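# Slide the door fully open without tipping anything

## Task

Push the sliding door open to its end stop and let it stay there on its own (holding it open with the robot does not count). Do not let the door bang hard in either direction, keep the coffee table standing upright, and keep the robot from tipping or finishing on a lean.

## Robot and tools

Robot: TidyBot++, a wheeled base 0.54 m long, 0.50 m wide and 0.38 m tall, driven by four powered casters. It carries one seven-joint arm with a two-finger gripper. The shoulder sits 0.12 m ahead of the base centre and 0.68 m off the floor. There are two cameras: base_camera, fixed on the chassis and looking forward and down, and wrist_camera, which looks along the hand.

Frames: the base frame has its origin on the floor below the base centre, with x forward, y to the left and z up. hand_pose is reported in this frame and marks the point between the finger pads. Its z axis runs out along the fingers and its y axis is the closing direction. The odometry frame is where the base frame was when the scene began. base_odometry heading is positive to the left and runs from -3.142 to 3.142. It counts wheel rotation only, so slipping shows up as travel, and it drifts a few cm over many moves. base_tilt is in degrees, with forward and right positive.

execute_actions: the argument actions is a list holding one action, or none. An empty list only reports state and images. An action may contain base, joints, or both, plus an optional speeds. base takes a single key, and each is an offset from the base's last reported position, not a place to go to. translate_m is metres forward (+) or back, from -2 to 2. strafe_m is metres left (+) or right, from -2 to 2. rotate_rad is radians, counter-clockwise from above (+), from -6.3 to 6.3. speeds caps the top speed for this one action only: translate_m and strafe_m 0.05 to 0.5 m/s, rotate_rad 0.1 to 1.57 rad/s; the default is the highest value. Very long base moves are refused.

joints is a set of absolute targets keyed by joint name, in radians. joint_1_rad turns the whole arm about vertical and accepts any angle; positive is clockwise from above, the opposite sense to rotate_rad. joint_2_rad is the shoulder, -2.249 to 2.249. joint_3_rad twists the upper arm and accepts any angle. joint_4_rad is the elbow, -2.579 to 2.579. joint_5_rad twists the forearm and accepts any angle. joint_6_rad is the wrist, -2.099 to 2.099. joint_7_rad spins the hand and accepts any angle. gripper_pos runs from 0 (open, about 85 mm between pads) to 1 (closed). Joints that take any angle go the short way round, so for a larger turn send steps smaller than half a revolution. Any joint or base you leave out may keep pushing toward its earlier target. The cameras argument lists base_camera, wrist_camera or all; [] returns no images. An unknown key or an out-of-range number rejects the whole call, and nothing moves.

Arm geometry: with joint_1_rad 0, joint_3_rad 3.14 and joint_5_rad 0, the arm lies in the vertical x-z plane. Measured from vertical, with forward lean positive, the upper arm (0.42 m) is at joint_2, the forearm (0.31 m) at joint_2 - joint_4, and the hand (0.31 m to the hand point) at joint_2 - joint_4 - joint_6. Sum length*sin for reach ahead of the shoulder and length*cos for height above it. The arm begins folded with the hand pointing down. A downward-pointing hand reaches at most about 0.94 m high, and only near the base.

wait: seconds from 0 to 10. It commands nothing and returns the same state and images. zoom_image: camera plus region [x0, y0, x1, y1] in pixels of that camera's most recent image, with the top-left corner at 0,0 and at most 504 by 504. read_manual only returns licence text. finished_scene: give the number of the current scene. It ends the scene for good, so call it only once the door stays fully open by itself and the arm is not holding it.

Reading results: base_status and joint_status say how each commanded motion ended. done for the base only means the wheels finished turning, so it can be done even if the base was blocked short. off_target means the part stopped away from its target and may still be pushing. After contact_stop or time_out the part holds where it stopped. "joint command not followed" with a cause line means a self-collision check rejected the arm targets; nothing prevents the arm from hitting the base. ARM HIT means a hard knock against the robot itself. motor_effort is percent of maximum, with the peak in brackets; it is noisy and offset. Joint friction leaves small errors. To fix them, send each joint its previous command plus (desired minus read). Check where the hand really is in the images.

Things to avoid: pushing the door so fast that it slams, knocking over the coffee table, and driving the base while the arm is caught on something high (about 0.8 m or more), which can tip the robot. Sideways force on a raised hand can lift two wheels; retracting the arm or backing away straightens the robot. A hard hit can trip a torque fault, which freezes the arm for 10 s. The limits are 104.5 N m for joints 1-4 and 51.3 N m for joints 5-7, with warnings at 56.7 and 29.4. MOTOR HOT warns from 60 °C, and at 75 °C an OVER-TEMPERATURE FAULT lets the arm sag. Motion carries on while you think, with the robot holding its last command. Use gentle, slow base speeds when pressing on the door, and let go before finishing.

Each tool is called after ">>>" as name(argument=value, ...) on one line, values as JSON.

## Session

>>> execute_actions(actions=[])

Scene clock: 0.00 s.
base_odometry: x=+0.000 y=+0.000 heading=+0.000 (m, m, rad; odometry frame)
base_tilt: forward=+0.6 right=+0.2 (deg)
base_status: not commanded
joint_positions: joint_1_rad=-0.050 joint_2_rad=-0.325 joint_3_rad=+3.138 joint_4_rad=-2.541 joint_5_rad=-0.047 joint_6_rad=-0.846 joint_7_rad=+1.539 gripper_pos=+0.000
joint_status: not commanded
motor_effort: joint_1_rad=+1 joint_2_rad=-2 joint_3_rad=+1 joint_4_rad=+16 joint_5_rad=+1 joint_6_rad=+1 joint_7_rad=-1 (%)
hand_pose: x=+0.2599 y=+0.0196 z=+0.5814 quat_wxyz=(-0.019, +0.999, -0.005, +0.039) (m; base frame)
pictures: base_camera, wrist_camera
Images, in order (width x height): base_camera 644x364, wrist_camera 644x476.

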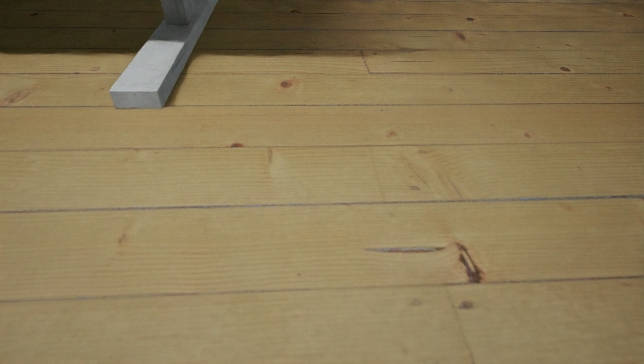

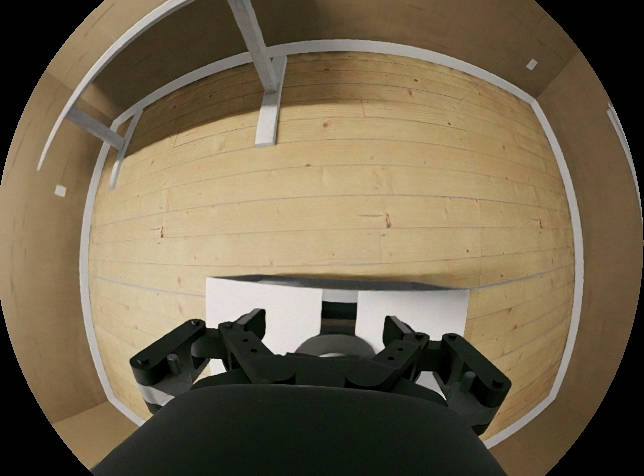

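>>> execute_actions(actions=[{"joints":{"joint_6_rad":0.5,"joint_1_rad":1.2}}], cameras=["wrist_camera"])

>>> execute_actions(actions=[{"joints":{"joint_1_rad":-1.2}}], cameras=["wrist_camera"])

Scene clock: 7.70 s.
base_odometry: x=+0.000 y=+0.000 heading=+0.000 (m, m, rad; odometry frame)
base_tilt: forward=+0.5 right=+0.2 (deg)
base_status: not commanded
joint_positions: joint_1_rad=+1.189 joint_2_rad=-0.325 joint_3_rad=+3.138 joint_4_rad=-2.541 joint_5_rad=-0.047 joint_6_rad=+0.473 joint_7_rad=+1.539 gripper_pos=+0.000
joint_status: all done
motor_effort: joint_1_rad=+1(2) joint_2_rad=-6(6) joint_3_rad=+0(1) joint_4_rad=+23(23) joint_5_rad=+1(1) joint_6_rad=+9(10) joint_7_rad=-1(0) (%)
hand_pose: x=+0.2731 y=-0.3945 z=+0.8381 quat_wxyz=(+0.347, +0.615, -0.456, +0.542) (m; base frame)
pictures: wrist_camera
camera_calibration (this result's frames):
wrist_camera: T_world_to_cam=[[-0.916773, -0.397807, -0.0357434, 0.124596], [-0.0247267, 0.145847, -0.988998, 0.949935], [0.398643, -0.905803, -0.143545, -0.20757], [0, 0, 0, 1]] pos_world=[0.220461, -0.276998, 0.914142]
Images, in order (width x height): wrist_camera 644x476.

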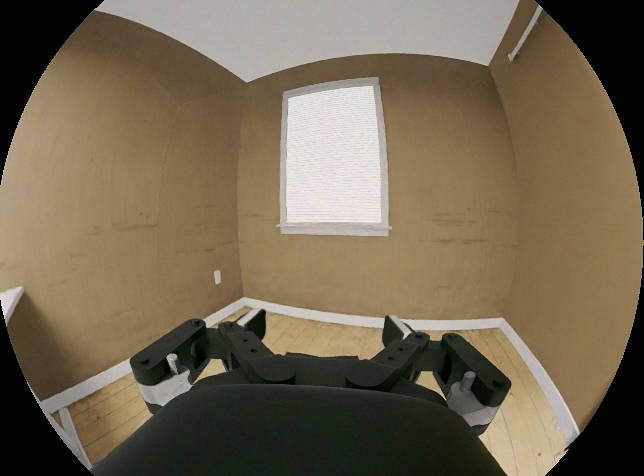

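Scene clock: 11.10 s.
base_odometry: x=+0.000 y=+0.000 heading=+0.000 (m, m, rad; odometry frame)
base_tilt: forward=+0.6 right=+0.1 (deg)
base_status: not commanded
joint_positions: joint_1_rad=-1.189 joint_2_rad=-0.325 joint_3_rad=+3.138 joint_4_rad=-2.541 joint_5_rad=-0.047 joint_6_rad=+0.473 joint_7_rad=+1.539 gripper_pos=+0.000
joint_status: all done
motor_effort: joint_1_rad=+1(0) joint_2_rad=-6(6) joint_3_rad=+0(1) joint_4_rad=+23(23) joint_5_rad=+1(1) joint_6_rad=+9(9) joint_7_rad=-1(1) (%)
hand_pose: x=+0.2804 y=+0.3916 z=+0.8381 quat_wxyz=(-0.374, +0.652, +0.400, +0.524) (m; base frame)
pictures: wrist_camera
camera_calibration (this result's frames):
wrist_camera: T_world_to_cam=[[0.937443, -0.3463, -0.0357433, -0.0960558], [-0.0829542, -0.12248, -0.988998, 0.956864], [0.338112, 0.930094, -0.143545, -0.200367], [0, 0, 0, 1]] pos_world=[0.237169, 0.270293, 0.914142]
Images, in order (width x height): wrist_camera 644x476.

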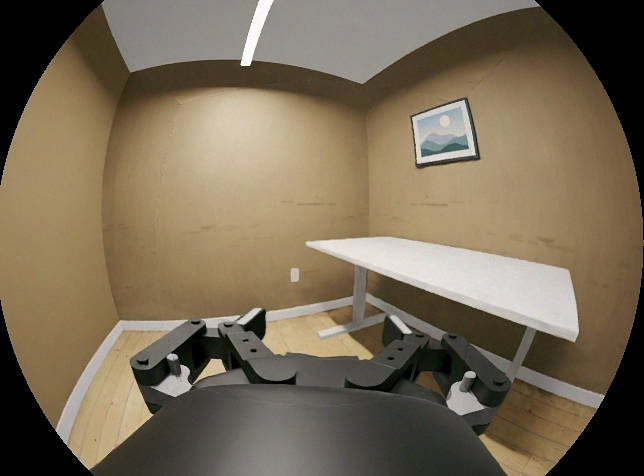

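Door track is behind. Turn around.

>>> execute_actions(actions=[{"base":{"rotate_rad":3.14},"joints":{"joint_1_rad":0}}])

Scene clock: 17.57 s.
base_odometry: x=+0.000 y=+0.000 heading=+3.140 (m, m, rad; odometry frame)
base_tilt: forward=+0.6 right=+0.2 (deg)
base_status: done
joint_positions: joint_1_rad=-0.012 joint_2_rad=-0.325 joint_3_rad=+3.138 joint_4_rad=-2.541 joint_5_rad=-0.047 joint_6_rad=+0.473 joint_7_rad=+1.539 gripper_pos=+0.000
joint_status: all done
motor_effort: joint_1_rad=+1(0) joint_2_rad=-6(7) joint_3_rad=+0(2) joint_4_rad=+22(23) joint_5_rad=+1(1) joint_6_rad=+9(9) joint_7_rad=-1(1) (%)
hand_pose: x=+0.5425 y=+0.0013 z=+0.8381 quat_wxyz=(-0.020, +0.765, -0.029, +0.643) (m; base frame)
pictures: base_camera, wrist_camera
camera_calibration (this result's frames):
wrist_camera: T_world_to_cam=[[0.0401659, -0.998554, -0.0357435, 0.0107203], [-0.144943, 0.0295713, -0.988998, 0.964241], [0.988624, 0.0449047, -0.143545, -0.277778], [0, 0, 0, 1]] pos_world=[0.413947, -0.00533547, 0.914142]
Images, in order (width x height): base_camera 644x364, wrist_camera 644x476.

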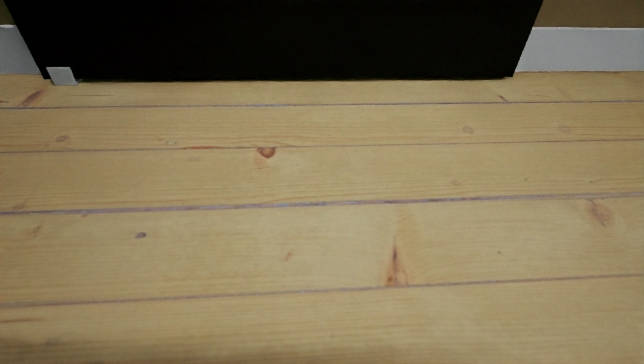

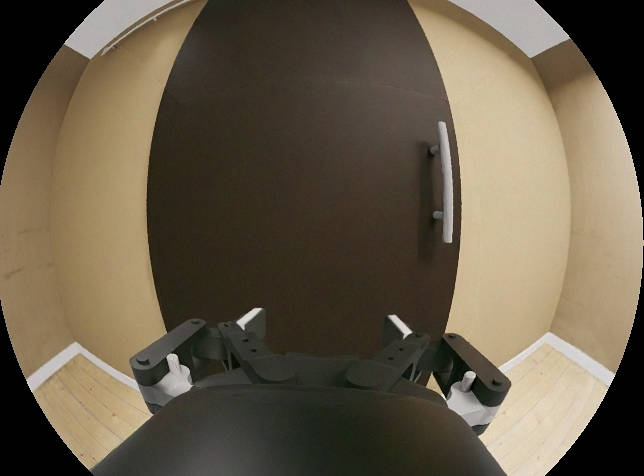

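>>> execute_actions(actions=[{"base":{"translate_m":-0.15},"joints":{"joint_2_rad":1.0,"joint_4_rad":-1.9,"joint_6_rad":1.33,"joint_1_rad":0,"gripper_pos":1}}], cameras=[])

>>> execute_actions(actions=[{"base":{"strafe_m":-0.44}}])

Scene clock: 34.37 s.
base_odometry: x=+0.150 y=+0.000 heading=+3.140 (m, m, rad; odometry frame)
base_tilt: forward=+0.7 right=+0.2 (deg)
base_status: done
joint_positions: joint_1_rad=-0.012 joint_2_rad=+0.992 joint_3_rad=+3.138 joint_4_rad=-1.915 joint_5_rad=-0.047 joint_6_rad=+1.299 joint_7_rad=+1.539 gripper_pos=+0.999
joint_status: all done
motor_effort: joint_1_rad=+1(1) joint_2_rad=-38(41) joint_3_rad=-1(0) joint_4_rad=+12(23) joint_5_rad=+1(1) joint_6_rad=+9(10) joint_7_rad=-1(1) (%)
hand_pose: x=+0.8553 y=-0.0024 z=+0.5944 quat_wxyz=(-0.005, +0.720, -0.028, +0.694) (m; base frame)
pictures: none
No camera images: the call's "cameras" was empty. Leave "cameras" out to get every camera's image.

Scene clock: 36.70 s.
base_odometry: x=+0.151 y=+0.440 heading=+3.140 (m, m, rad; odometry frame)
base_tilt: forward=+0.6 right=+0.3 (deg)
base_status: done
joint_positions: joint_1_rad=+0.006 joint_2_rad=+0.992 joint_3_rad=+3.138 joint_4_rad=-1.913 joint_5_rad=-0.047 joint_6_rad=+1.300 joint_7_rad=+1.539 gripper_pos=+0.999
joint_status: not commanded
motor_effort: joint_1_rad=+1(7) joint_2_rad=-38(39) joint_3_rad=+0(2) joint_4_rad=+13(12) joint_5_rad=+1(0) joint_6_rad=+9(10) joint_7_rad=-1(1) (%)
hand_pose: x=+0.8555 y=-0.0154 z=+0.5951 quat_wxyz=(+0.001, +0.719, -0.034, +0.694) (m; base frame)
pictures: base_camera, wrist_camera
camera_calibration (this result's frames):
wrist_camera: T_world_to_cam=[[0.00286888, -0.99998, -0.0056473, -0.0133247], [-0.00842987, 0.00562293, -0.999949, 0.659137], [0.99996, 0.00291634, -0.00841357, -0.712053], [0, 0, 0, 1]] pos_world=[0.717619, -0.0149541, 0.653037]
Images, in order (width x height): base_camera 644x364, wrist_camera 644x476.

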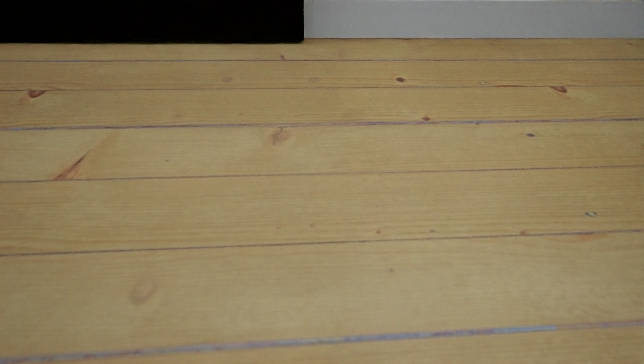

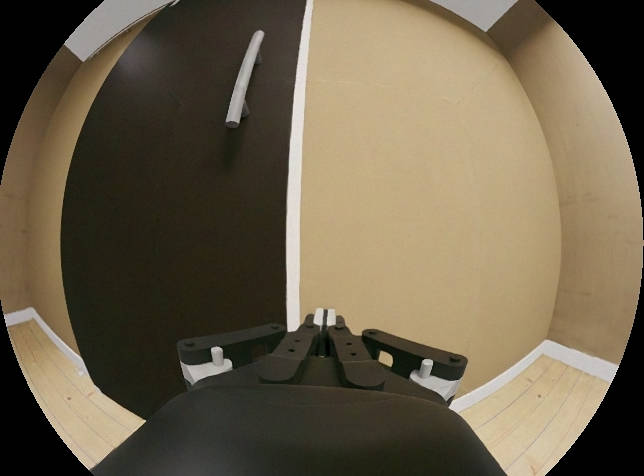

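>>> execute_actions(actions=[{"base":{"translate_m":0.2},"joints":{"joint_7_rad":0.0}}])

Scene clock: 42.70 s.
base_odometry: x=-0.049 y=+0.440 heading=+3.140 (m, m, rad; odometry frame)
base_tilt: forward=+0.7 right=+0.1 (deg)
base_status: done
joint_positions: joint_1_rad=+0.006 joint_2_rad=+0.993 joint_3_rad=+3.138 joint_4_rad=-1.906 joint_5_rad=-0.047 joint_6_rad=+1.301 joint_7_rad=+0.030 gripper_pos=+0.999
joint_status: all done
motor_effort: joint_1_rad=+1(1) joint_2_rad=-38(40) joint_3_rad=+0(1) joint_4_rad=+13(14) joint_5_rad=+1(1) joint_6_rad=+9(10) joint_7_rad=-1(0) (%)
hand_pose: x=+0.8579 y=-0.0155 z=+0.5983 quat_wxyz=(-0.477, +0.498, -0.515, +0.509) (m; base frame)
pictures: base_camera, wrist_camera
camera_calibration (this result's frames):
wrist_camera: T_world_to_cam=[[0.0223793, -0.0592591, -0.997992, 0.578175], [0.0744282, 0.99557, -0.0574463, 0.0427028], [0.996975, -0.0729931, 0.0266908, -0.734019], [0, 0, 0, 1]] pos_world=[0.715681, -0.0618299, 0.599059]
Images, in order (width x height): base_camera 644x364, wrist_camera 644x476.

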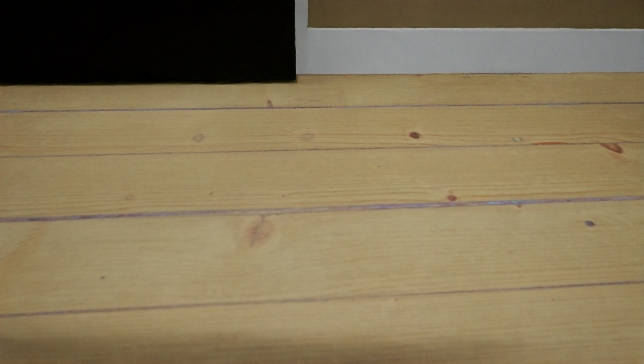

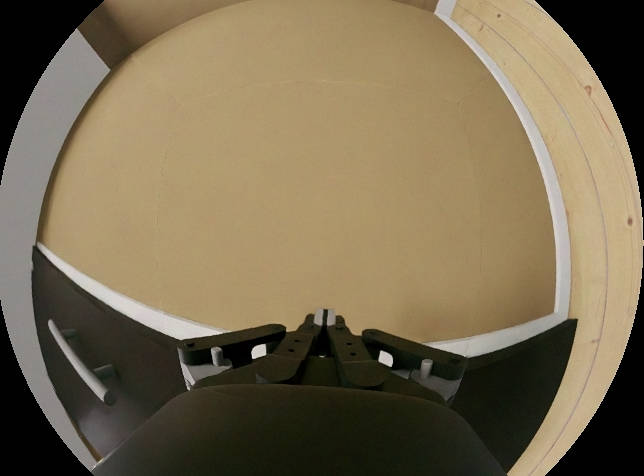

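>>> execute_actions(actions=[{"base":{"translate_m":0.035}}], cameras=[])

>>> execute_actions(actions=[{"base":{"strafe_m":0.25},"speeds":{"strafe_m":0.06}}])

Scene clock: 49.30 s.
base_odometry: x=-0.085 y=+0.441 heading=+3.140 (m, m, rad; odometry frame)
base_tilt: forward=+0.5 right=+0.2 (deg)
base_status: done
joint_positions: joint_1_rad=+0.006 joint_2_rad=+0.993 joint_3_rad=+3.138 joint_4_rad=-1.902 joint_5_rad=-0.047 joint_6_rad=+1.302 joint_7_rad=+0.030 gripper_pos=+0.999
joint_status: not commanded
motor_effort: joint_1_rad=+1(1) joint_2_rad=-39(40) joint_3_rad=+0(2) joint_4_rad=+13(14) joint_5_rad=+1(2) joint_6_rad=+9(10) joint_7_rad=+0(1) (%)
hand_pose: x=+0.8589 y=-0.0155 z=+0.5996 quat_wxyz=(-0.478, +0.497, -0.514, +0.510) (m; base frame)
pictures: none
No camera images: the call's "cameras" was empty. Leave "cameras" out to get every camera's image.

Scene clock: 53.97 s.
base_odometry: x=-0.085 y=+0.191 heading=+3.139 (m, m, rad; odometry frame)
base_tilt: forward=+0.5 right=+0.2 (deg)
base_status: done
joint_positions: joint_1_rad=+0.033 joint_2_rad=+0.993 joint_3_rad=+3.143 joint_4_rad=-1.916 joint_5_rad=-0.065 joint_6_rad=+1.318 joint_7_rad=+0.030 gripper_pos=+0.999
joint_status: not commanded
motor_effort: joint_1_rad=-4(10) joint_2_rad=-36(38) joint_3_rad=-3(6) joint_4_rad=+18(19) joint_5_rad=+5(8) joint_6_rad=+6(9) joint_7_rad=+0(0) (%)
hand_pose: x=+0.8534 y=-0.0431 z=+0.5994 quat_wxyz=(-0.466, +0.484, -0.525, +0.522) (m; base frame)
pictures: base_camera, wrist_camera
camera_calibration (this result's frames):
wrist_camera: T_world_to_cam=[[0.0258859, -0.0607723, -0.997816, 0.574568], [0.121982, 0.990884, -0.0571856, 0.0297022], [0.992195, -0.120235, 0.033063, -0.733413], [0, 0, 0, 1]] pos_world=[0.709192, -0.0826955, 0.599261]
Images, in order (width x height): base_camera 644x364, wrist_camera 644x476.

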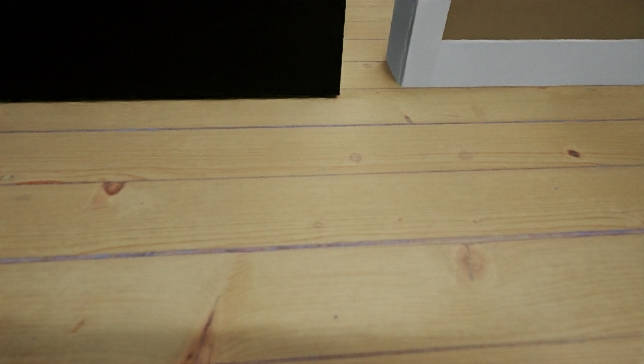

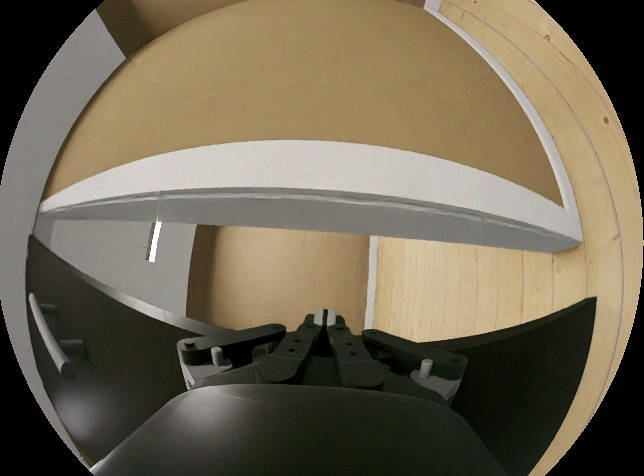

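>>> execute_actions(actions=[{"base":{"strafe_m":0.4},"speeds":{"strafe_m":0.07}}])

Scene clock: 63.83 s.
base_odometry: x=-0.086 y=-0.209 heading=+3.139 (m, m, rad; odometry frame)
base_tilt: forward=+0.6 right=+0.3 (deg)
base_status: done
joint_positions: joint_1_rad=+0.125 joint_2_rad=+0.985 joint_3_rad=+3.198 joint_4_rad=-1.963 joint_5_rad=-0.153 joint_6_rad=+1.350 joint_7_rad=+0.030 gripper_pos=+0.999
joint_status: not commanded
motor_effort: joint_1_rad=-23(28) joint_2_rad=-31(40) joint_3_rad=-12(15) joint_4_rad=+27(27) joint_5_rad=+17(21) joint_6_rad=+2(10) joint_7_rad=+1(0) (%)
hand_pose: x=+0.8219 y=-0.1601 z=+0.5991 quat_wxyz=(-0.400, +0.436, -0.566, +0.574) (m; base frame)
pictures: base_camera, wrist_camera
camera_calibration (this result's frames):
wrist_camera: T_world_to_cam=[[0.00262153, -0.0939774, -0.995571, 0.580441], [0.324241, 0.941868, -0.0880542, -0.00618026], [0.945971, -0.322574, 0.0329404, -0.710567], [0, 0, 0, 1]] pos_world=[0.672658, -0.168841, 0.600732]
Images, in order (width x height): base_camera 644x364, wrist_camera 644x476.

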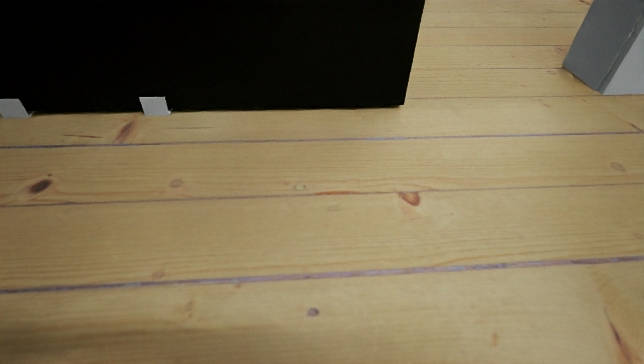

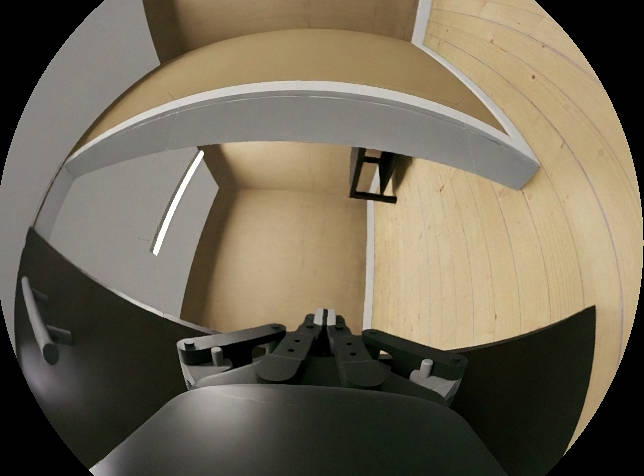

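>>> execute_actions(actions=[{"base":{"strafe_m":0.2},"speeds":{"strafe_m":0.05},"joints":{"joint_1_rad":0.0,"joint_3_rad":3.14,"joint_5_rad":-0.05}}])

Scene clock: 75.77 s.
base_odometry: x=-0.087 y=-0.409 heading=+3.138 (m, m, rad; odometry frame)
base_tilt: forward=+0.5 right=+0.3 (deg)
base_status: done
joint_positions: joint_1_rad=+0.163 joint_2_rad=+0.982 joint_3_rad=+3.220 joint_4_rad=-1.975 joint_5_rad=-0.189 joint_6_rad=+1.354 joint_7_rad=+0.030 gripper_pos=+0.999
joint_status: joint_1_rad off_target (ended at +0.163, target +0.000); joint_3_rad off_target (ended at +3.220, target +3.140); joint_5_rad off_target (ended at -0.189, target -0.050)
motor_effort: joint_1_rad=-30(34) joint_2_rad=-30(38) joint_3_rad=-16(19) joint_4_rad=+29(30) joint_5_rad=+23(26) joint_6_rad=+2(9) joint_7_rad=+1(0) (%)
hand_pose: x=+0.8051 y=-0.2068 z=+0.5991 quat_wxyz=(-0.370, +0.414, -0.583, +0.593) (m; base frame)
pictures: base_camera, wrist_camera
camera_calibration (this result's frames):
wrist_camera: T_world_to_cam=[[-0.0117381, -0.104516, -0.994454, 0.584865], [0.404594, 0.908979, -0.100308, -0.0208504], [0.914421, -0.403528, 0.0316168, -0.700236], [0, 0, 0, 1]] pos_world=[0.655611, -0.202484, 0.601669]
Images, in order (width x height): base_camera 644x364, wrist_camera 644x476.

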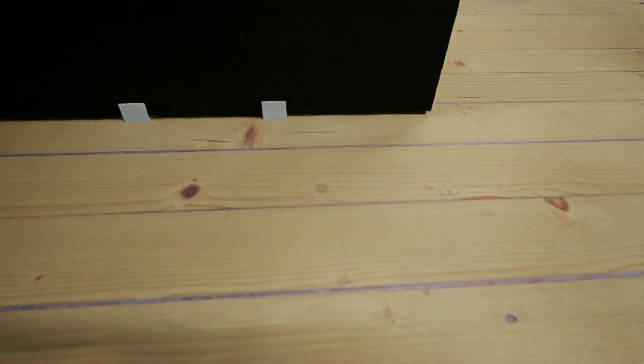

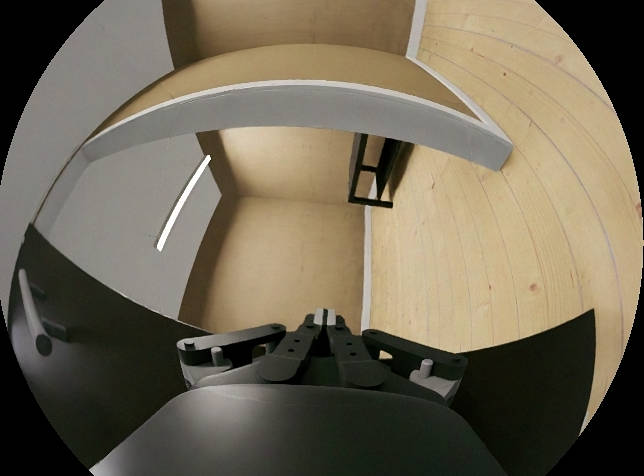

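>>> execute_actions(actions=[{"base":{"strafe_m":0.15},"speeds":{"strafe_m":0.05}}])

Scene clock: 82.27 s.
base_odometry: x=-0.088 y=-0.559 heading=+3.138 (m, m, rad; odometry frame)
base_tilt: forward=+0.6 right=+0.2 (deg)
base_status: done
joint_positions: joint_1_rad=+0.187 joint_2_rad=+0.979 joint_3_rad=+3.234 joint_4_rad=-1.987 joint_5_rad=-0.213 joint_6_rad=+1.356 joint_7_rad=+0.030 gripper_pos=+0.999
joint_status: not commanded
motor_effort: joint_1_rad=-34(39) joint_2_rad=-31(38) joint_3_rad=-18(21) joint_4_rad=+30(32) joint_5_rad=+26(29) joint_6_rad=+2(10) joint_7_rad=+1(0) (%)
hand_pose: x=+0.7919 y=-0.2352 z=+0.5992 quat_wxyz=(-0.351, +0.401, -0.593, +0.603) (m; base frame)
pictures: base_camera, wrist_camera
camera_calibration (this result's frames):
wrist_camera: T_world_to_cam=[[-0.0230937, -0.110303, -0.99363, 0.588907], [0.453332, 0.884684, -0.108745, -0.0290102], [0.891043, -0.452955, 0.029573, -0.691515], [0, 0, 0, 1]] pos_world=[0.642921, -0.222603, 0.602451]
Images, in order (width x height): base_camera 644x364, wrist_camera 644x476.

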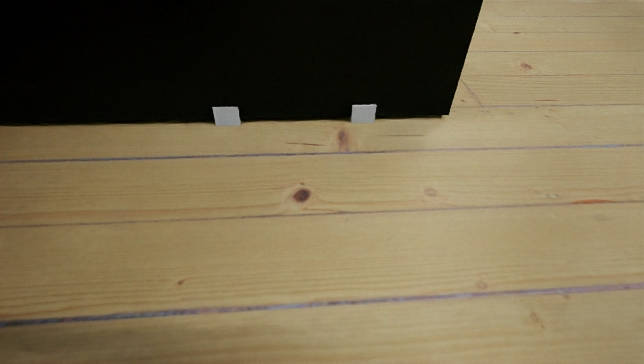

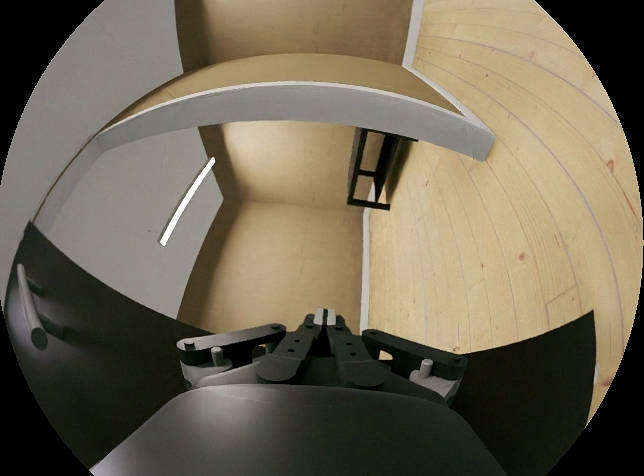

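>>> execute_actions(actions=[{"base":{"strafe_m":0.1},"speeds":{"strafe_m":0.05}}])

Scene clock: 88.70 s.
base_odometry: x=-0.088 y=-0.659 heading=+3.137 (m, m, rad; odometry frame)
base_tilt: forward=+0.5 right=+0.2 (deg)
base_status: done
joint_positions: joint_1_rad=+0.202 joint_2_rad=+0.977 joint_3_rad=+3.243 joint_4_rad=-1.994 joint_5_rad=-0.227 joint_6_rad=+1.357 joint_7_rad=+0.030 gripper_pos=+0.999
joint_status: not commanded
motor_effort: joint_1_rad=-37(41) joint_2_rad=-30(39) joint_3_rad=-21(22) joint_4_rad=+31(34) joint_5_rad=+28(31) joint_6_rad=+2(9) joint_7_rad=+1(1) (%)
hand_pose: x=+0.7831 y=-0.2522 z=+0.5992 quat_wxyz=(-0.339, +0.393, -0.599, +0.610) (m; base frame)
pictures: base_camera, wrist_camera
camera_calibration (this result's frames):
wrist_camera: T_world_to_cam=[[-0.0305018, -0.113404, -0.993081, 0.591521], [0.482549, 0.86842, -0.11399, -0.0337655], [0.875338, -0.482687, 0.0282349, -0.685744], [0, 0, 0, 1]] pos_world=[0.634594, -0.234596, 0.602941]
Images, in order (width x height): base_camera 644x364, wrist_camera 644x476.

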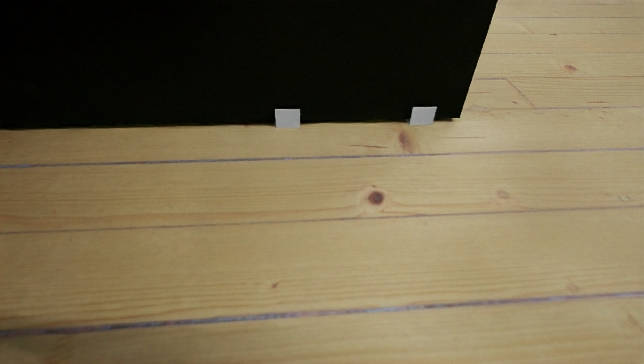

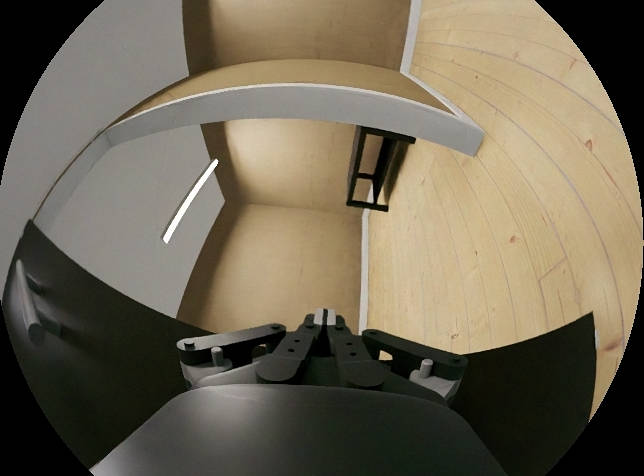

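>>> execute_actions(actions=[{"base":{"strafe_m":0.07},"speeds":{"strafe_m":0.05}}])

Scene clock: 94.30 s.
base_odometry: x=-0.089 y=-0.729 heading=+3.136 (m, m, rad; odometry frame)
base_tilt: forward=+0.5 right=+0.2 (deg)
base_status: done
joint_positions: joint_1_rad=+0.212 joint_2_rad=+0.977 joint_3_rad=+3.249 joint_4_rad=-1.998 joint_5_rad=-0.237 joint_6_rad=+1.359 joint_7_rad=+0.030 gripper_pos=+0.999
joint_status: not commanded
motor_effort: joint_1_rad=-39(44) joint_2_rad=-31(38) joint_3_rad=-22(25) joint_4_rad=+33(34) joint_5_rad=+30(33) joint_6_rad=+3(9) joint_7_rad=+1(1) (%)
hand_pose: x=+0.7769 y=-0.2639 z=+0.5993 quat_wxyz=(-0.331, +0.387, -0.603, +0.614) (m; base frame)
pictures: base_camera, wrist_camera
camera_calibration (this result's frames):
wrist_camera: T_world_to_cam=[[-0.0348726, -0.116029, -0.992633, 0.592539], [0.50253, 0.856501, -0.117771, -0.0370041], [0.863856, -0.502935, 0.0284398, -0.682532], [0, 0, 0, 1]] pos_world=[0.628869, -0.242823, 0.603227]
Images, in order (width x height): base_camera 644x364, wrist_camera 644x476.

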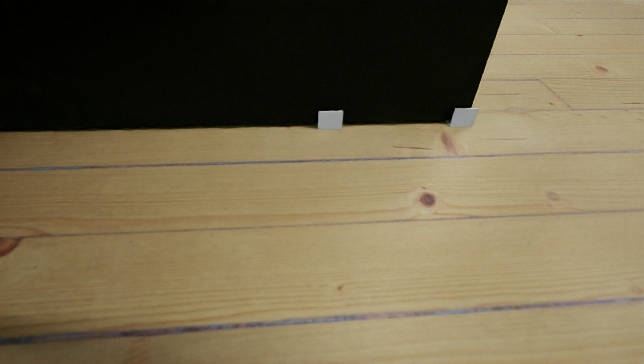

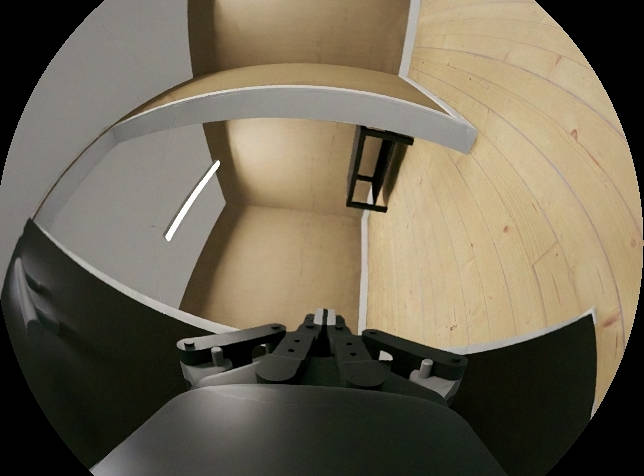

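>>> execute_actions(actions=[{"base":{"strafe_m":0.07},"speeds":{"strafe_m":0.05}}])

Scene clock: 109.80 s.
base_odometry: x=-0.089 y=-0.798 heading=+3.136 (m, m, rad; odometry frame)
base_tilt: forward=+0.5 right=+0.3 (deg)
base_status: done
joint_positions: joint_1_rad=+0.222 joint_2_rad=+0.976 joint_3_rad=+3.255 joint_4_rad=-2.001 joint_5_rad=-0.247 joint_6_rad=+1.359 joint_7_rad=+0.030 gripper_pos=+0.999
joint_status: not commanded
motor_effort: joint_1_rad=-41(46) joint_2_rad=-31(38) joint_3_rad=-22(26) joint_4_rad=+33(34) joint_5_rad=+31(34) joint_6_rad=+3(9) joint_7_rad=+1(1) (%)
hand_pose: x=+0.7707 y=-0.2754 z=+0.5993 quat_wxyz=(-0.322, +0.381, -0.607, +0.619) (m; base frame)
pictures: base_camera, wrist_camera
camera_calibration (this result's frames):
wrist_camera: T_world_to_cam=[[-0.0395416, -0.118057, -0.992219, 0.593807], [0.522103, 0.844219, -0.121254, -0.0403941], [0.851966, -0.522835, 0.028256, -0.679174], [0, 0, 0, 1]] pos_world=[0.623203, -0.250891, 0.60348]
Images, in order (width x height): base_camera 644x364, wrist_camera 644x476.

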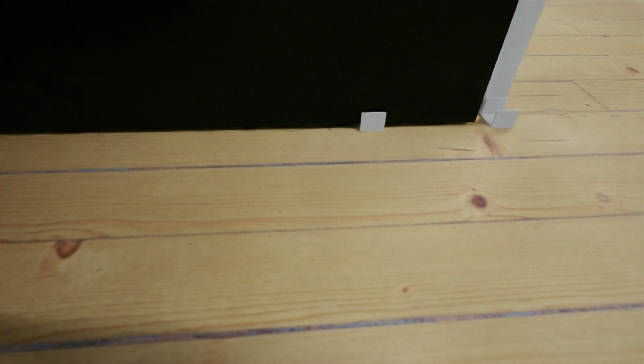

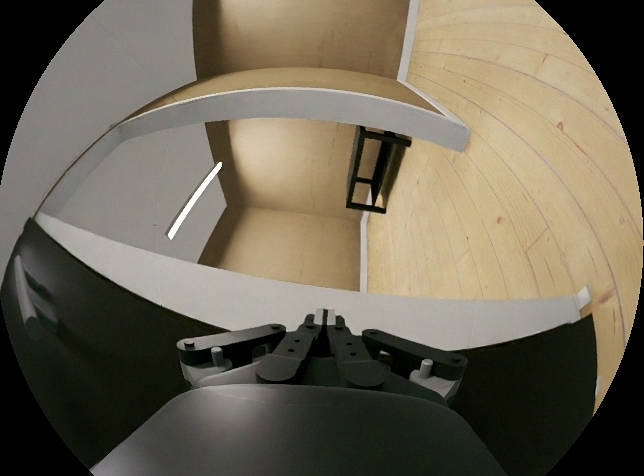

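>>> execute_actions(actions=[{"base":{"translate_m":-0.03},"speeds":{"translate_m":0.05}}], cameras=[])

>>> execute_actions(actions=[{"base":{"strafe_m":0.06},"speeds":{"strafe_m":0.05}}])

Scene clock: 117.17 s.
base_odometry: x=-0.059 y=-0.799 heading=+3.135 (m, m, rad; odometry frame)
base_tilt: forward=+0.5 right=+0.3 (deg)
base_status: done
joint_positions: joint_1_rad=+0.135 joint_2_rad=+0.980 joint_3_rad=+3.237 joint_4_rad=-1.988 joint_5_rad=-0.193 joint_6_rad=+1.359 joint_7_rad=+0.030 gripper_pos=+0.999
joint_status: not commanded
on_its_own: joint_1_rad moved -0.087 toward your old target +0.000
motor_effort: joint_1_rad=-23(38) joint_2_rad=-32(39) joint_3_rad=-13(21) joint_4_rad=+29(32) joint_5_rad=+19(30) joint_6_rad=+3(10) joint_7_rad=+0(1) (%)
hand_pose: x=+0.8046 y=-0.1952 z=+0.5989 quat_wxyz=(-0.370, +0.424, -0.577, +0.592) (m; base frame)
pictures: none
No camera images: the call's "cameras" was empty. Leave "cameras" out to get every camera's image.

Scene clock: 118.80 s.
base_odometry: x=-0.059 y=-0.859 heading=+3.135 (m, m, rad; odometry frame)
base_tilt: forward=+0.5 right=+0.1 (deg)
base_status: done
joint_positions: joint_1_rad=+0.167 joint_2_rad=+0.993 joint_3_rad=+3.237 joint_4_rad=-1.960 joint_5_rad=-0.192 joint_6_rad=+1.357 joint_7_rad=+0.030 gripper_pos=+0.999
joint_status: not commanded
motor_effort: joint_1_rad=-31(34) joint_2_rad=-37(38) joint_3_rad=-17(18) joint_4_rad=+23(28) joint_5_rad=+22(24) joint_6_rad=+8(10) joint_7_rad=+0(0) (%)
hand_pose: x=+0.8060 y=-0.2177 z=+0.5994 quat_wxyz=(-0.365, +0.412, -0.580, +0.601) (m; base frame)
pictures: base_camera, wrist_camera
camera_calibration (this result's frames):
wrist_camera: T_world_to_cam=[[-0.00776148, -0.120524, -0.99268, 0.576263], [0.417767, 0.901534, -0.112724, -0.0160819], [0.908521, -0.415584, 0.0433537, -0.71045], [0, 0, 0, 1]] pos_world=[0.656649, -0.2113, 0.601033]
Images, in order (width x height): base_camera 644x364, wrist_camera 644x476.

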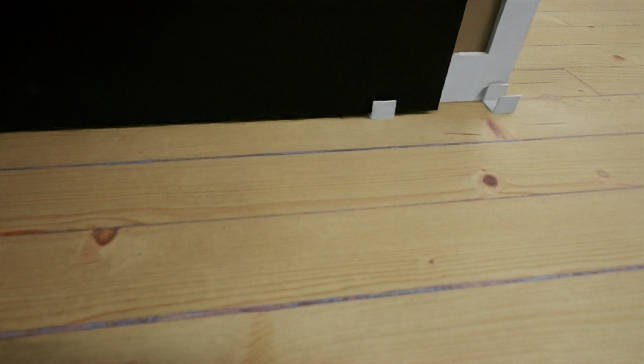

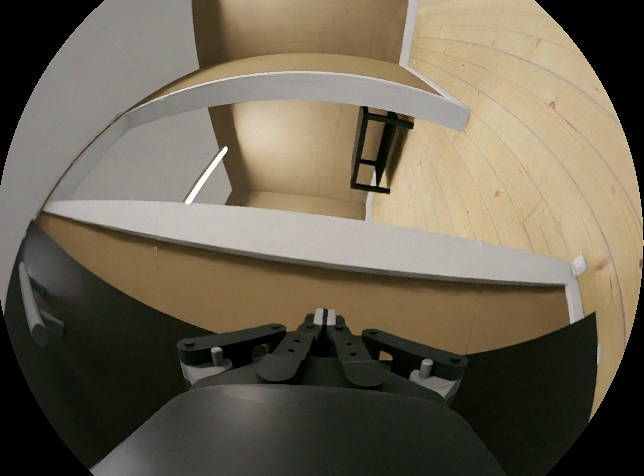

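>>> execute_actions(actions=[{"base":{"strafe_m":0.08},"speeds":{"strafe_m":0.05}}])

Scene clock: 123.40 s.
base_odometry: x=-0.059 y=-0.938 heading=+3.134 (m, m, rad; odometry frame)
base_tilt: forward=+0.5 right=+0.2 (deg)
base_status: done
joint_positions: joint_1_rad=+0.242 joint_2_rad=+1.002 joint_3_rad=+3.258 joint_4_rad=-1.910 joint_5_rad=-0.220 joint_6_rad=+1.314 joint_7_rad=+0.030 gripper_pos=+0.999
joint_status: not commanded
motor_effort: joint_1_rad=-45(48) joint_2_rad=-37(44) joint_3_rad=-24(25) joint_4_rad=+14(23) joint_5_rad=+29(32) joint_6_rad=+10(17) joint_7_rad=+0(0) (%)
hand_pose: x=+0.7948 y=-0.2888 z=+0.6003 quat_wxyz=(-0.330, +0.379, -0.600, +0.622) (m; base frame)
pictures: base_camera, wrist_camera
camera_calibration (this result's frames):
wrist_camera: T_world_to_cam=[[-0.0200092, -0.12312, -0.99219, 0.577195], [0.515577, 0.848989, -0.115748, -0.0383612], [0.85661, -0.513866, 0.0464904, -0.718786], [0, 0, 0, 1]] pos_world=[0.647046, -0.265727, 0.601663]
Images, in order (width x height): base_camera 644x364, wrist_camera 644x476.

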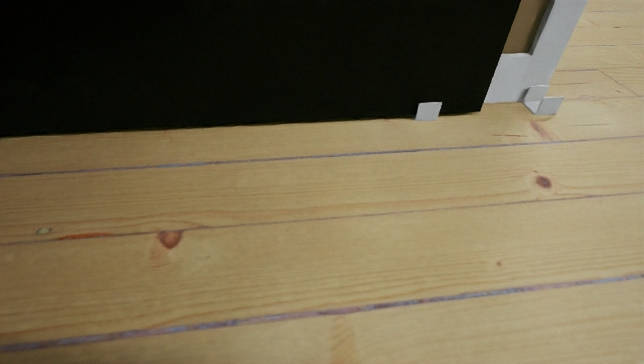

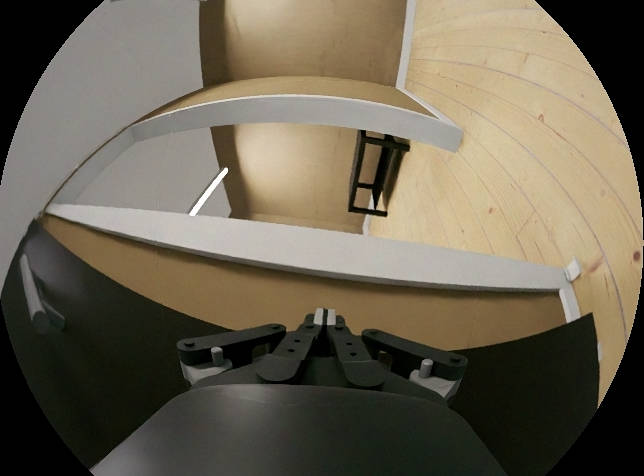

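>>> execute_actions(actions=[{"base":{"strafe_m":-0.2},"speeds":{"strafe_m":0.1}}], cameras=[])

>>> execute_actions(actions=[{"base":{"translate_m":-0.5},"joints":{"joint_1_rad":-0.5,"joint_3_rad":3.14,"joint_5_rad":0,"joint_7_rad":1.57,"joint_6_rad":1.1}}])

Scene clock: 132.60 s.
base_odometry: x=-0.058 y=-0.738 heading=+3.135 (m, m, rad; odometry frame)
base_tilt: forward=+0.6 right=+0.3 (deg)
base_status: done
joint_positions: joint_1_rad=+0.056 joint_2_rad=+0.999 joint_3_rad=+3.187 joint_4_rad=-1.939 joint_5_rad=-0.108 joint_6_rad=+1.353 joint_7_rad=+0.030 gripper_pos=+0.999
joint_status: not commanded
on_its_own: joint_1_rad moved -0.186 toward your old target +0.000; joint_3_rad moved -0.071 toward your old target +3.140; joint_5_rad moved +0.112 toward your old target -0.050
motor_effort: joint_1_rad=-8(43) joint_2_rad=-35(43) joint_3_rad=-5(24) joint_4_rad=+18(37) joint_5_rad=+8(30) joint_6_rad=+6(12) joint_7_rad=-1(1) (%)
hand_pose: x=+0.8410 y=-0.0934 z=+0.5979 quat_wxyz=(-0.436, +0.466, -0.537, +0.552) (m; base frame)
pictures: none
No camera images: the call's "cameras" was empty. Leave "cameras" out to get every camera's image.

Scene clock: 134.97 s.
base_odometry: x=+0.442 y=-0.741 heading=+3.135 (m, m, rad; odometry frame)
base_tilt: forward=+0.5 right=+0.2 (deg)
base_status: done
joint_positions: joint_1_rad=-0.503 joint_2_rad=+1.001 joint_3_rad=+3.134 joint_4_rad=-1.899 joint_5_rad=-0.019 joint_6_rad=+1.129 joint_7_rad=+1.528 gripper_pos=+0.999
joint_status: all done
motor_effort: joint_1_rad=+1(25) joint_2_rad=-38(41) joint_3_rad=-1(14) joint_4_rad=+13(19) joint_5_rad=+1(18) joint_6_rad=+9(11) joint_7_rad=-1(2) (%)
hand_pose: x=+0.7624 y=+0.3540 z=+0.5417 quat_wxyz=(-0.170, +0.756, +0.168, +0.609) (m; base frame)
pictures: base_camera, wrist_camera
camera_calibration (this result's frames):
wrist_camera: T_world_to_cam=[[0.513463, -0.857811, -0.0227231, -0.0742856], [-0.159044, -0.0691113, -0.98485, 0.735995], [0.843244, 0.509298, -0.171916, -0.591706], [0, 0, 0, 1]] pos_world=[0.654151, 0.288498, 0.621433]
Images, in order (width x height): base_camera 644x364, wrist_camera 644x476.

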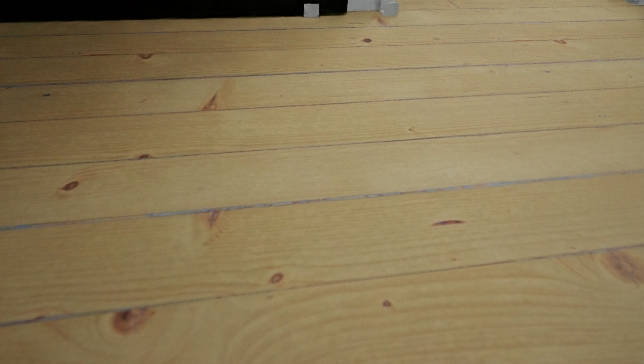

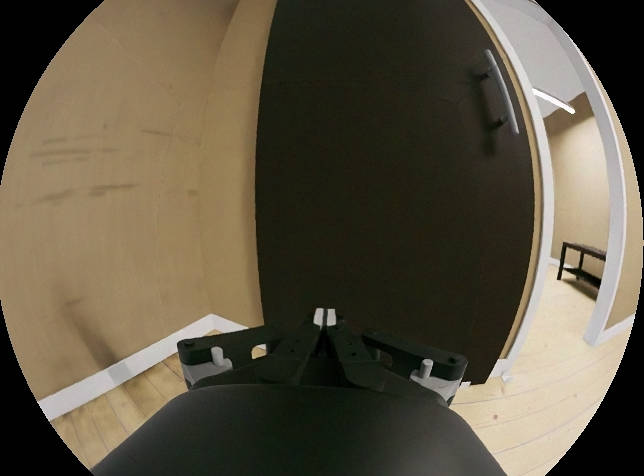

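Door is unobstructed, fully cleared of the opening, and the table is upright.

>>> finished_scene(scene=1)

The scene is finished: the task was done.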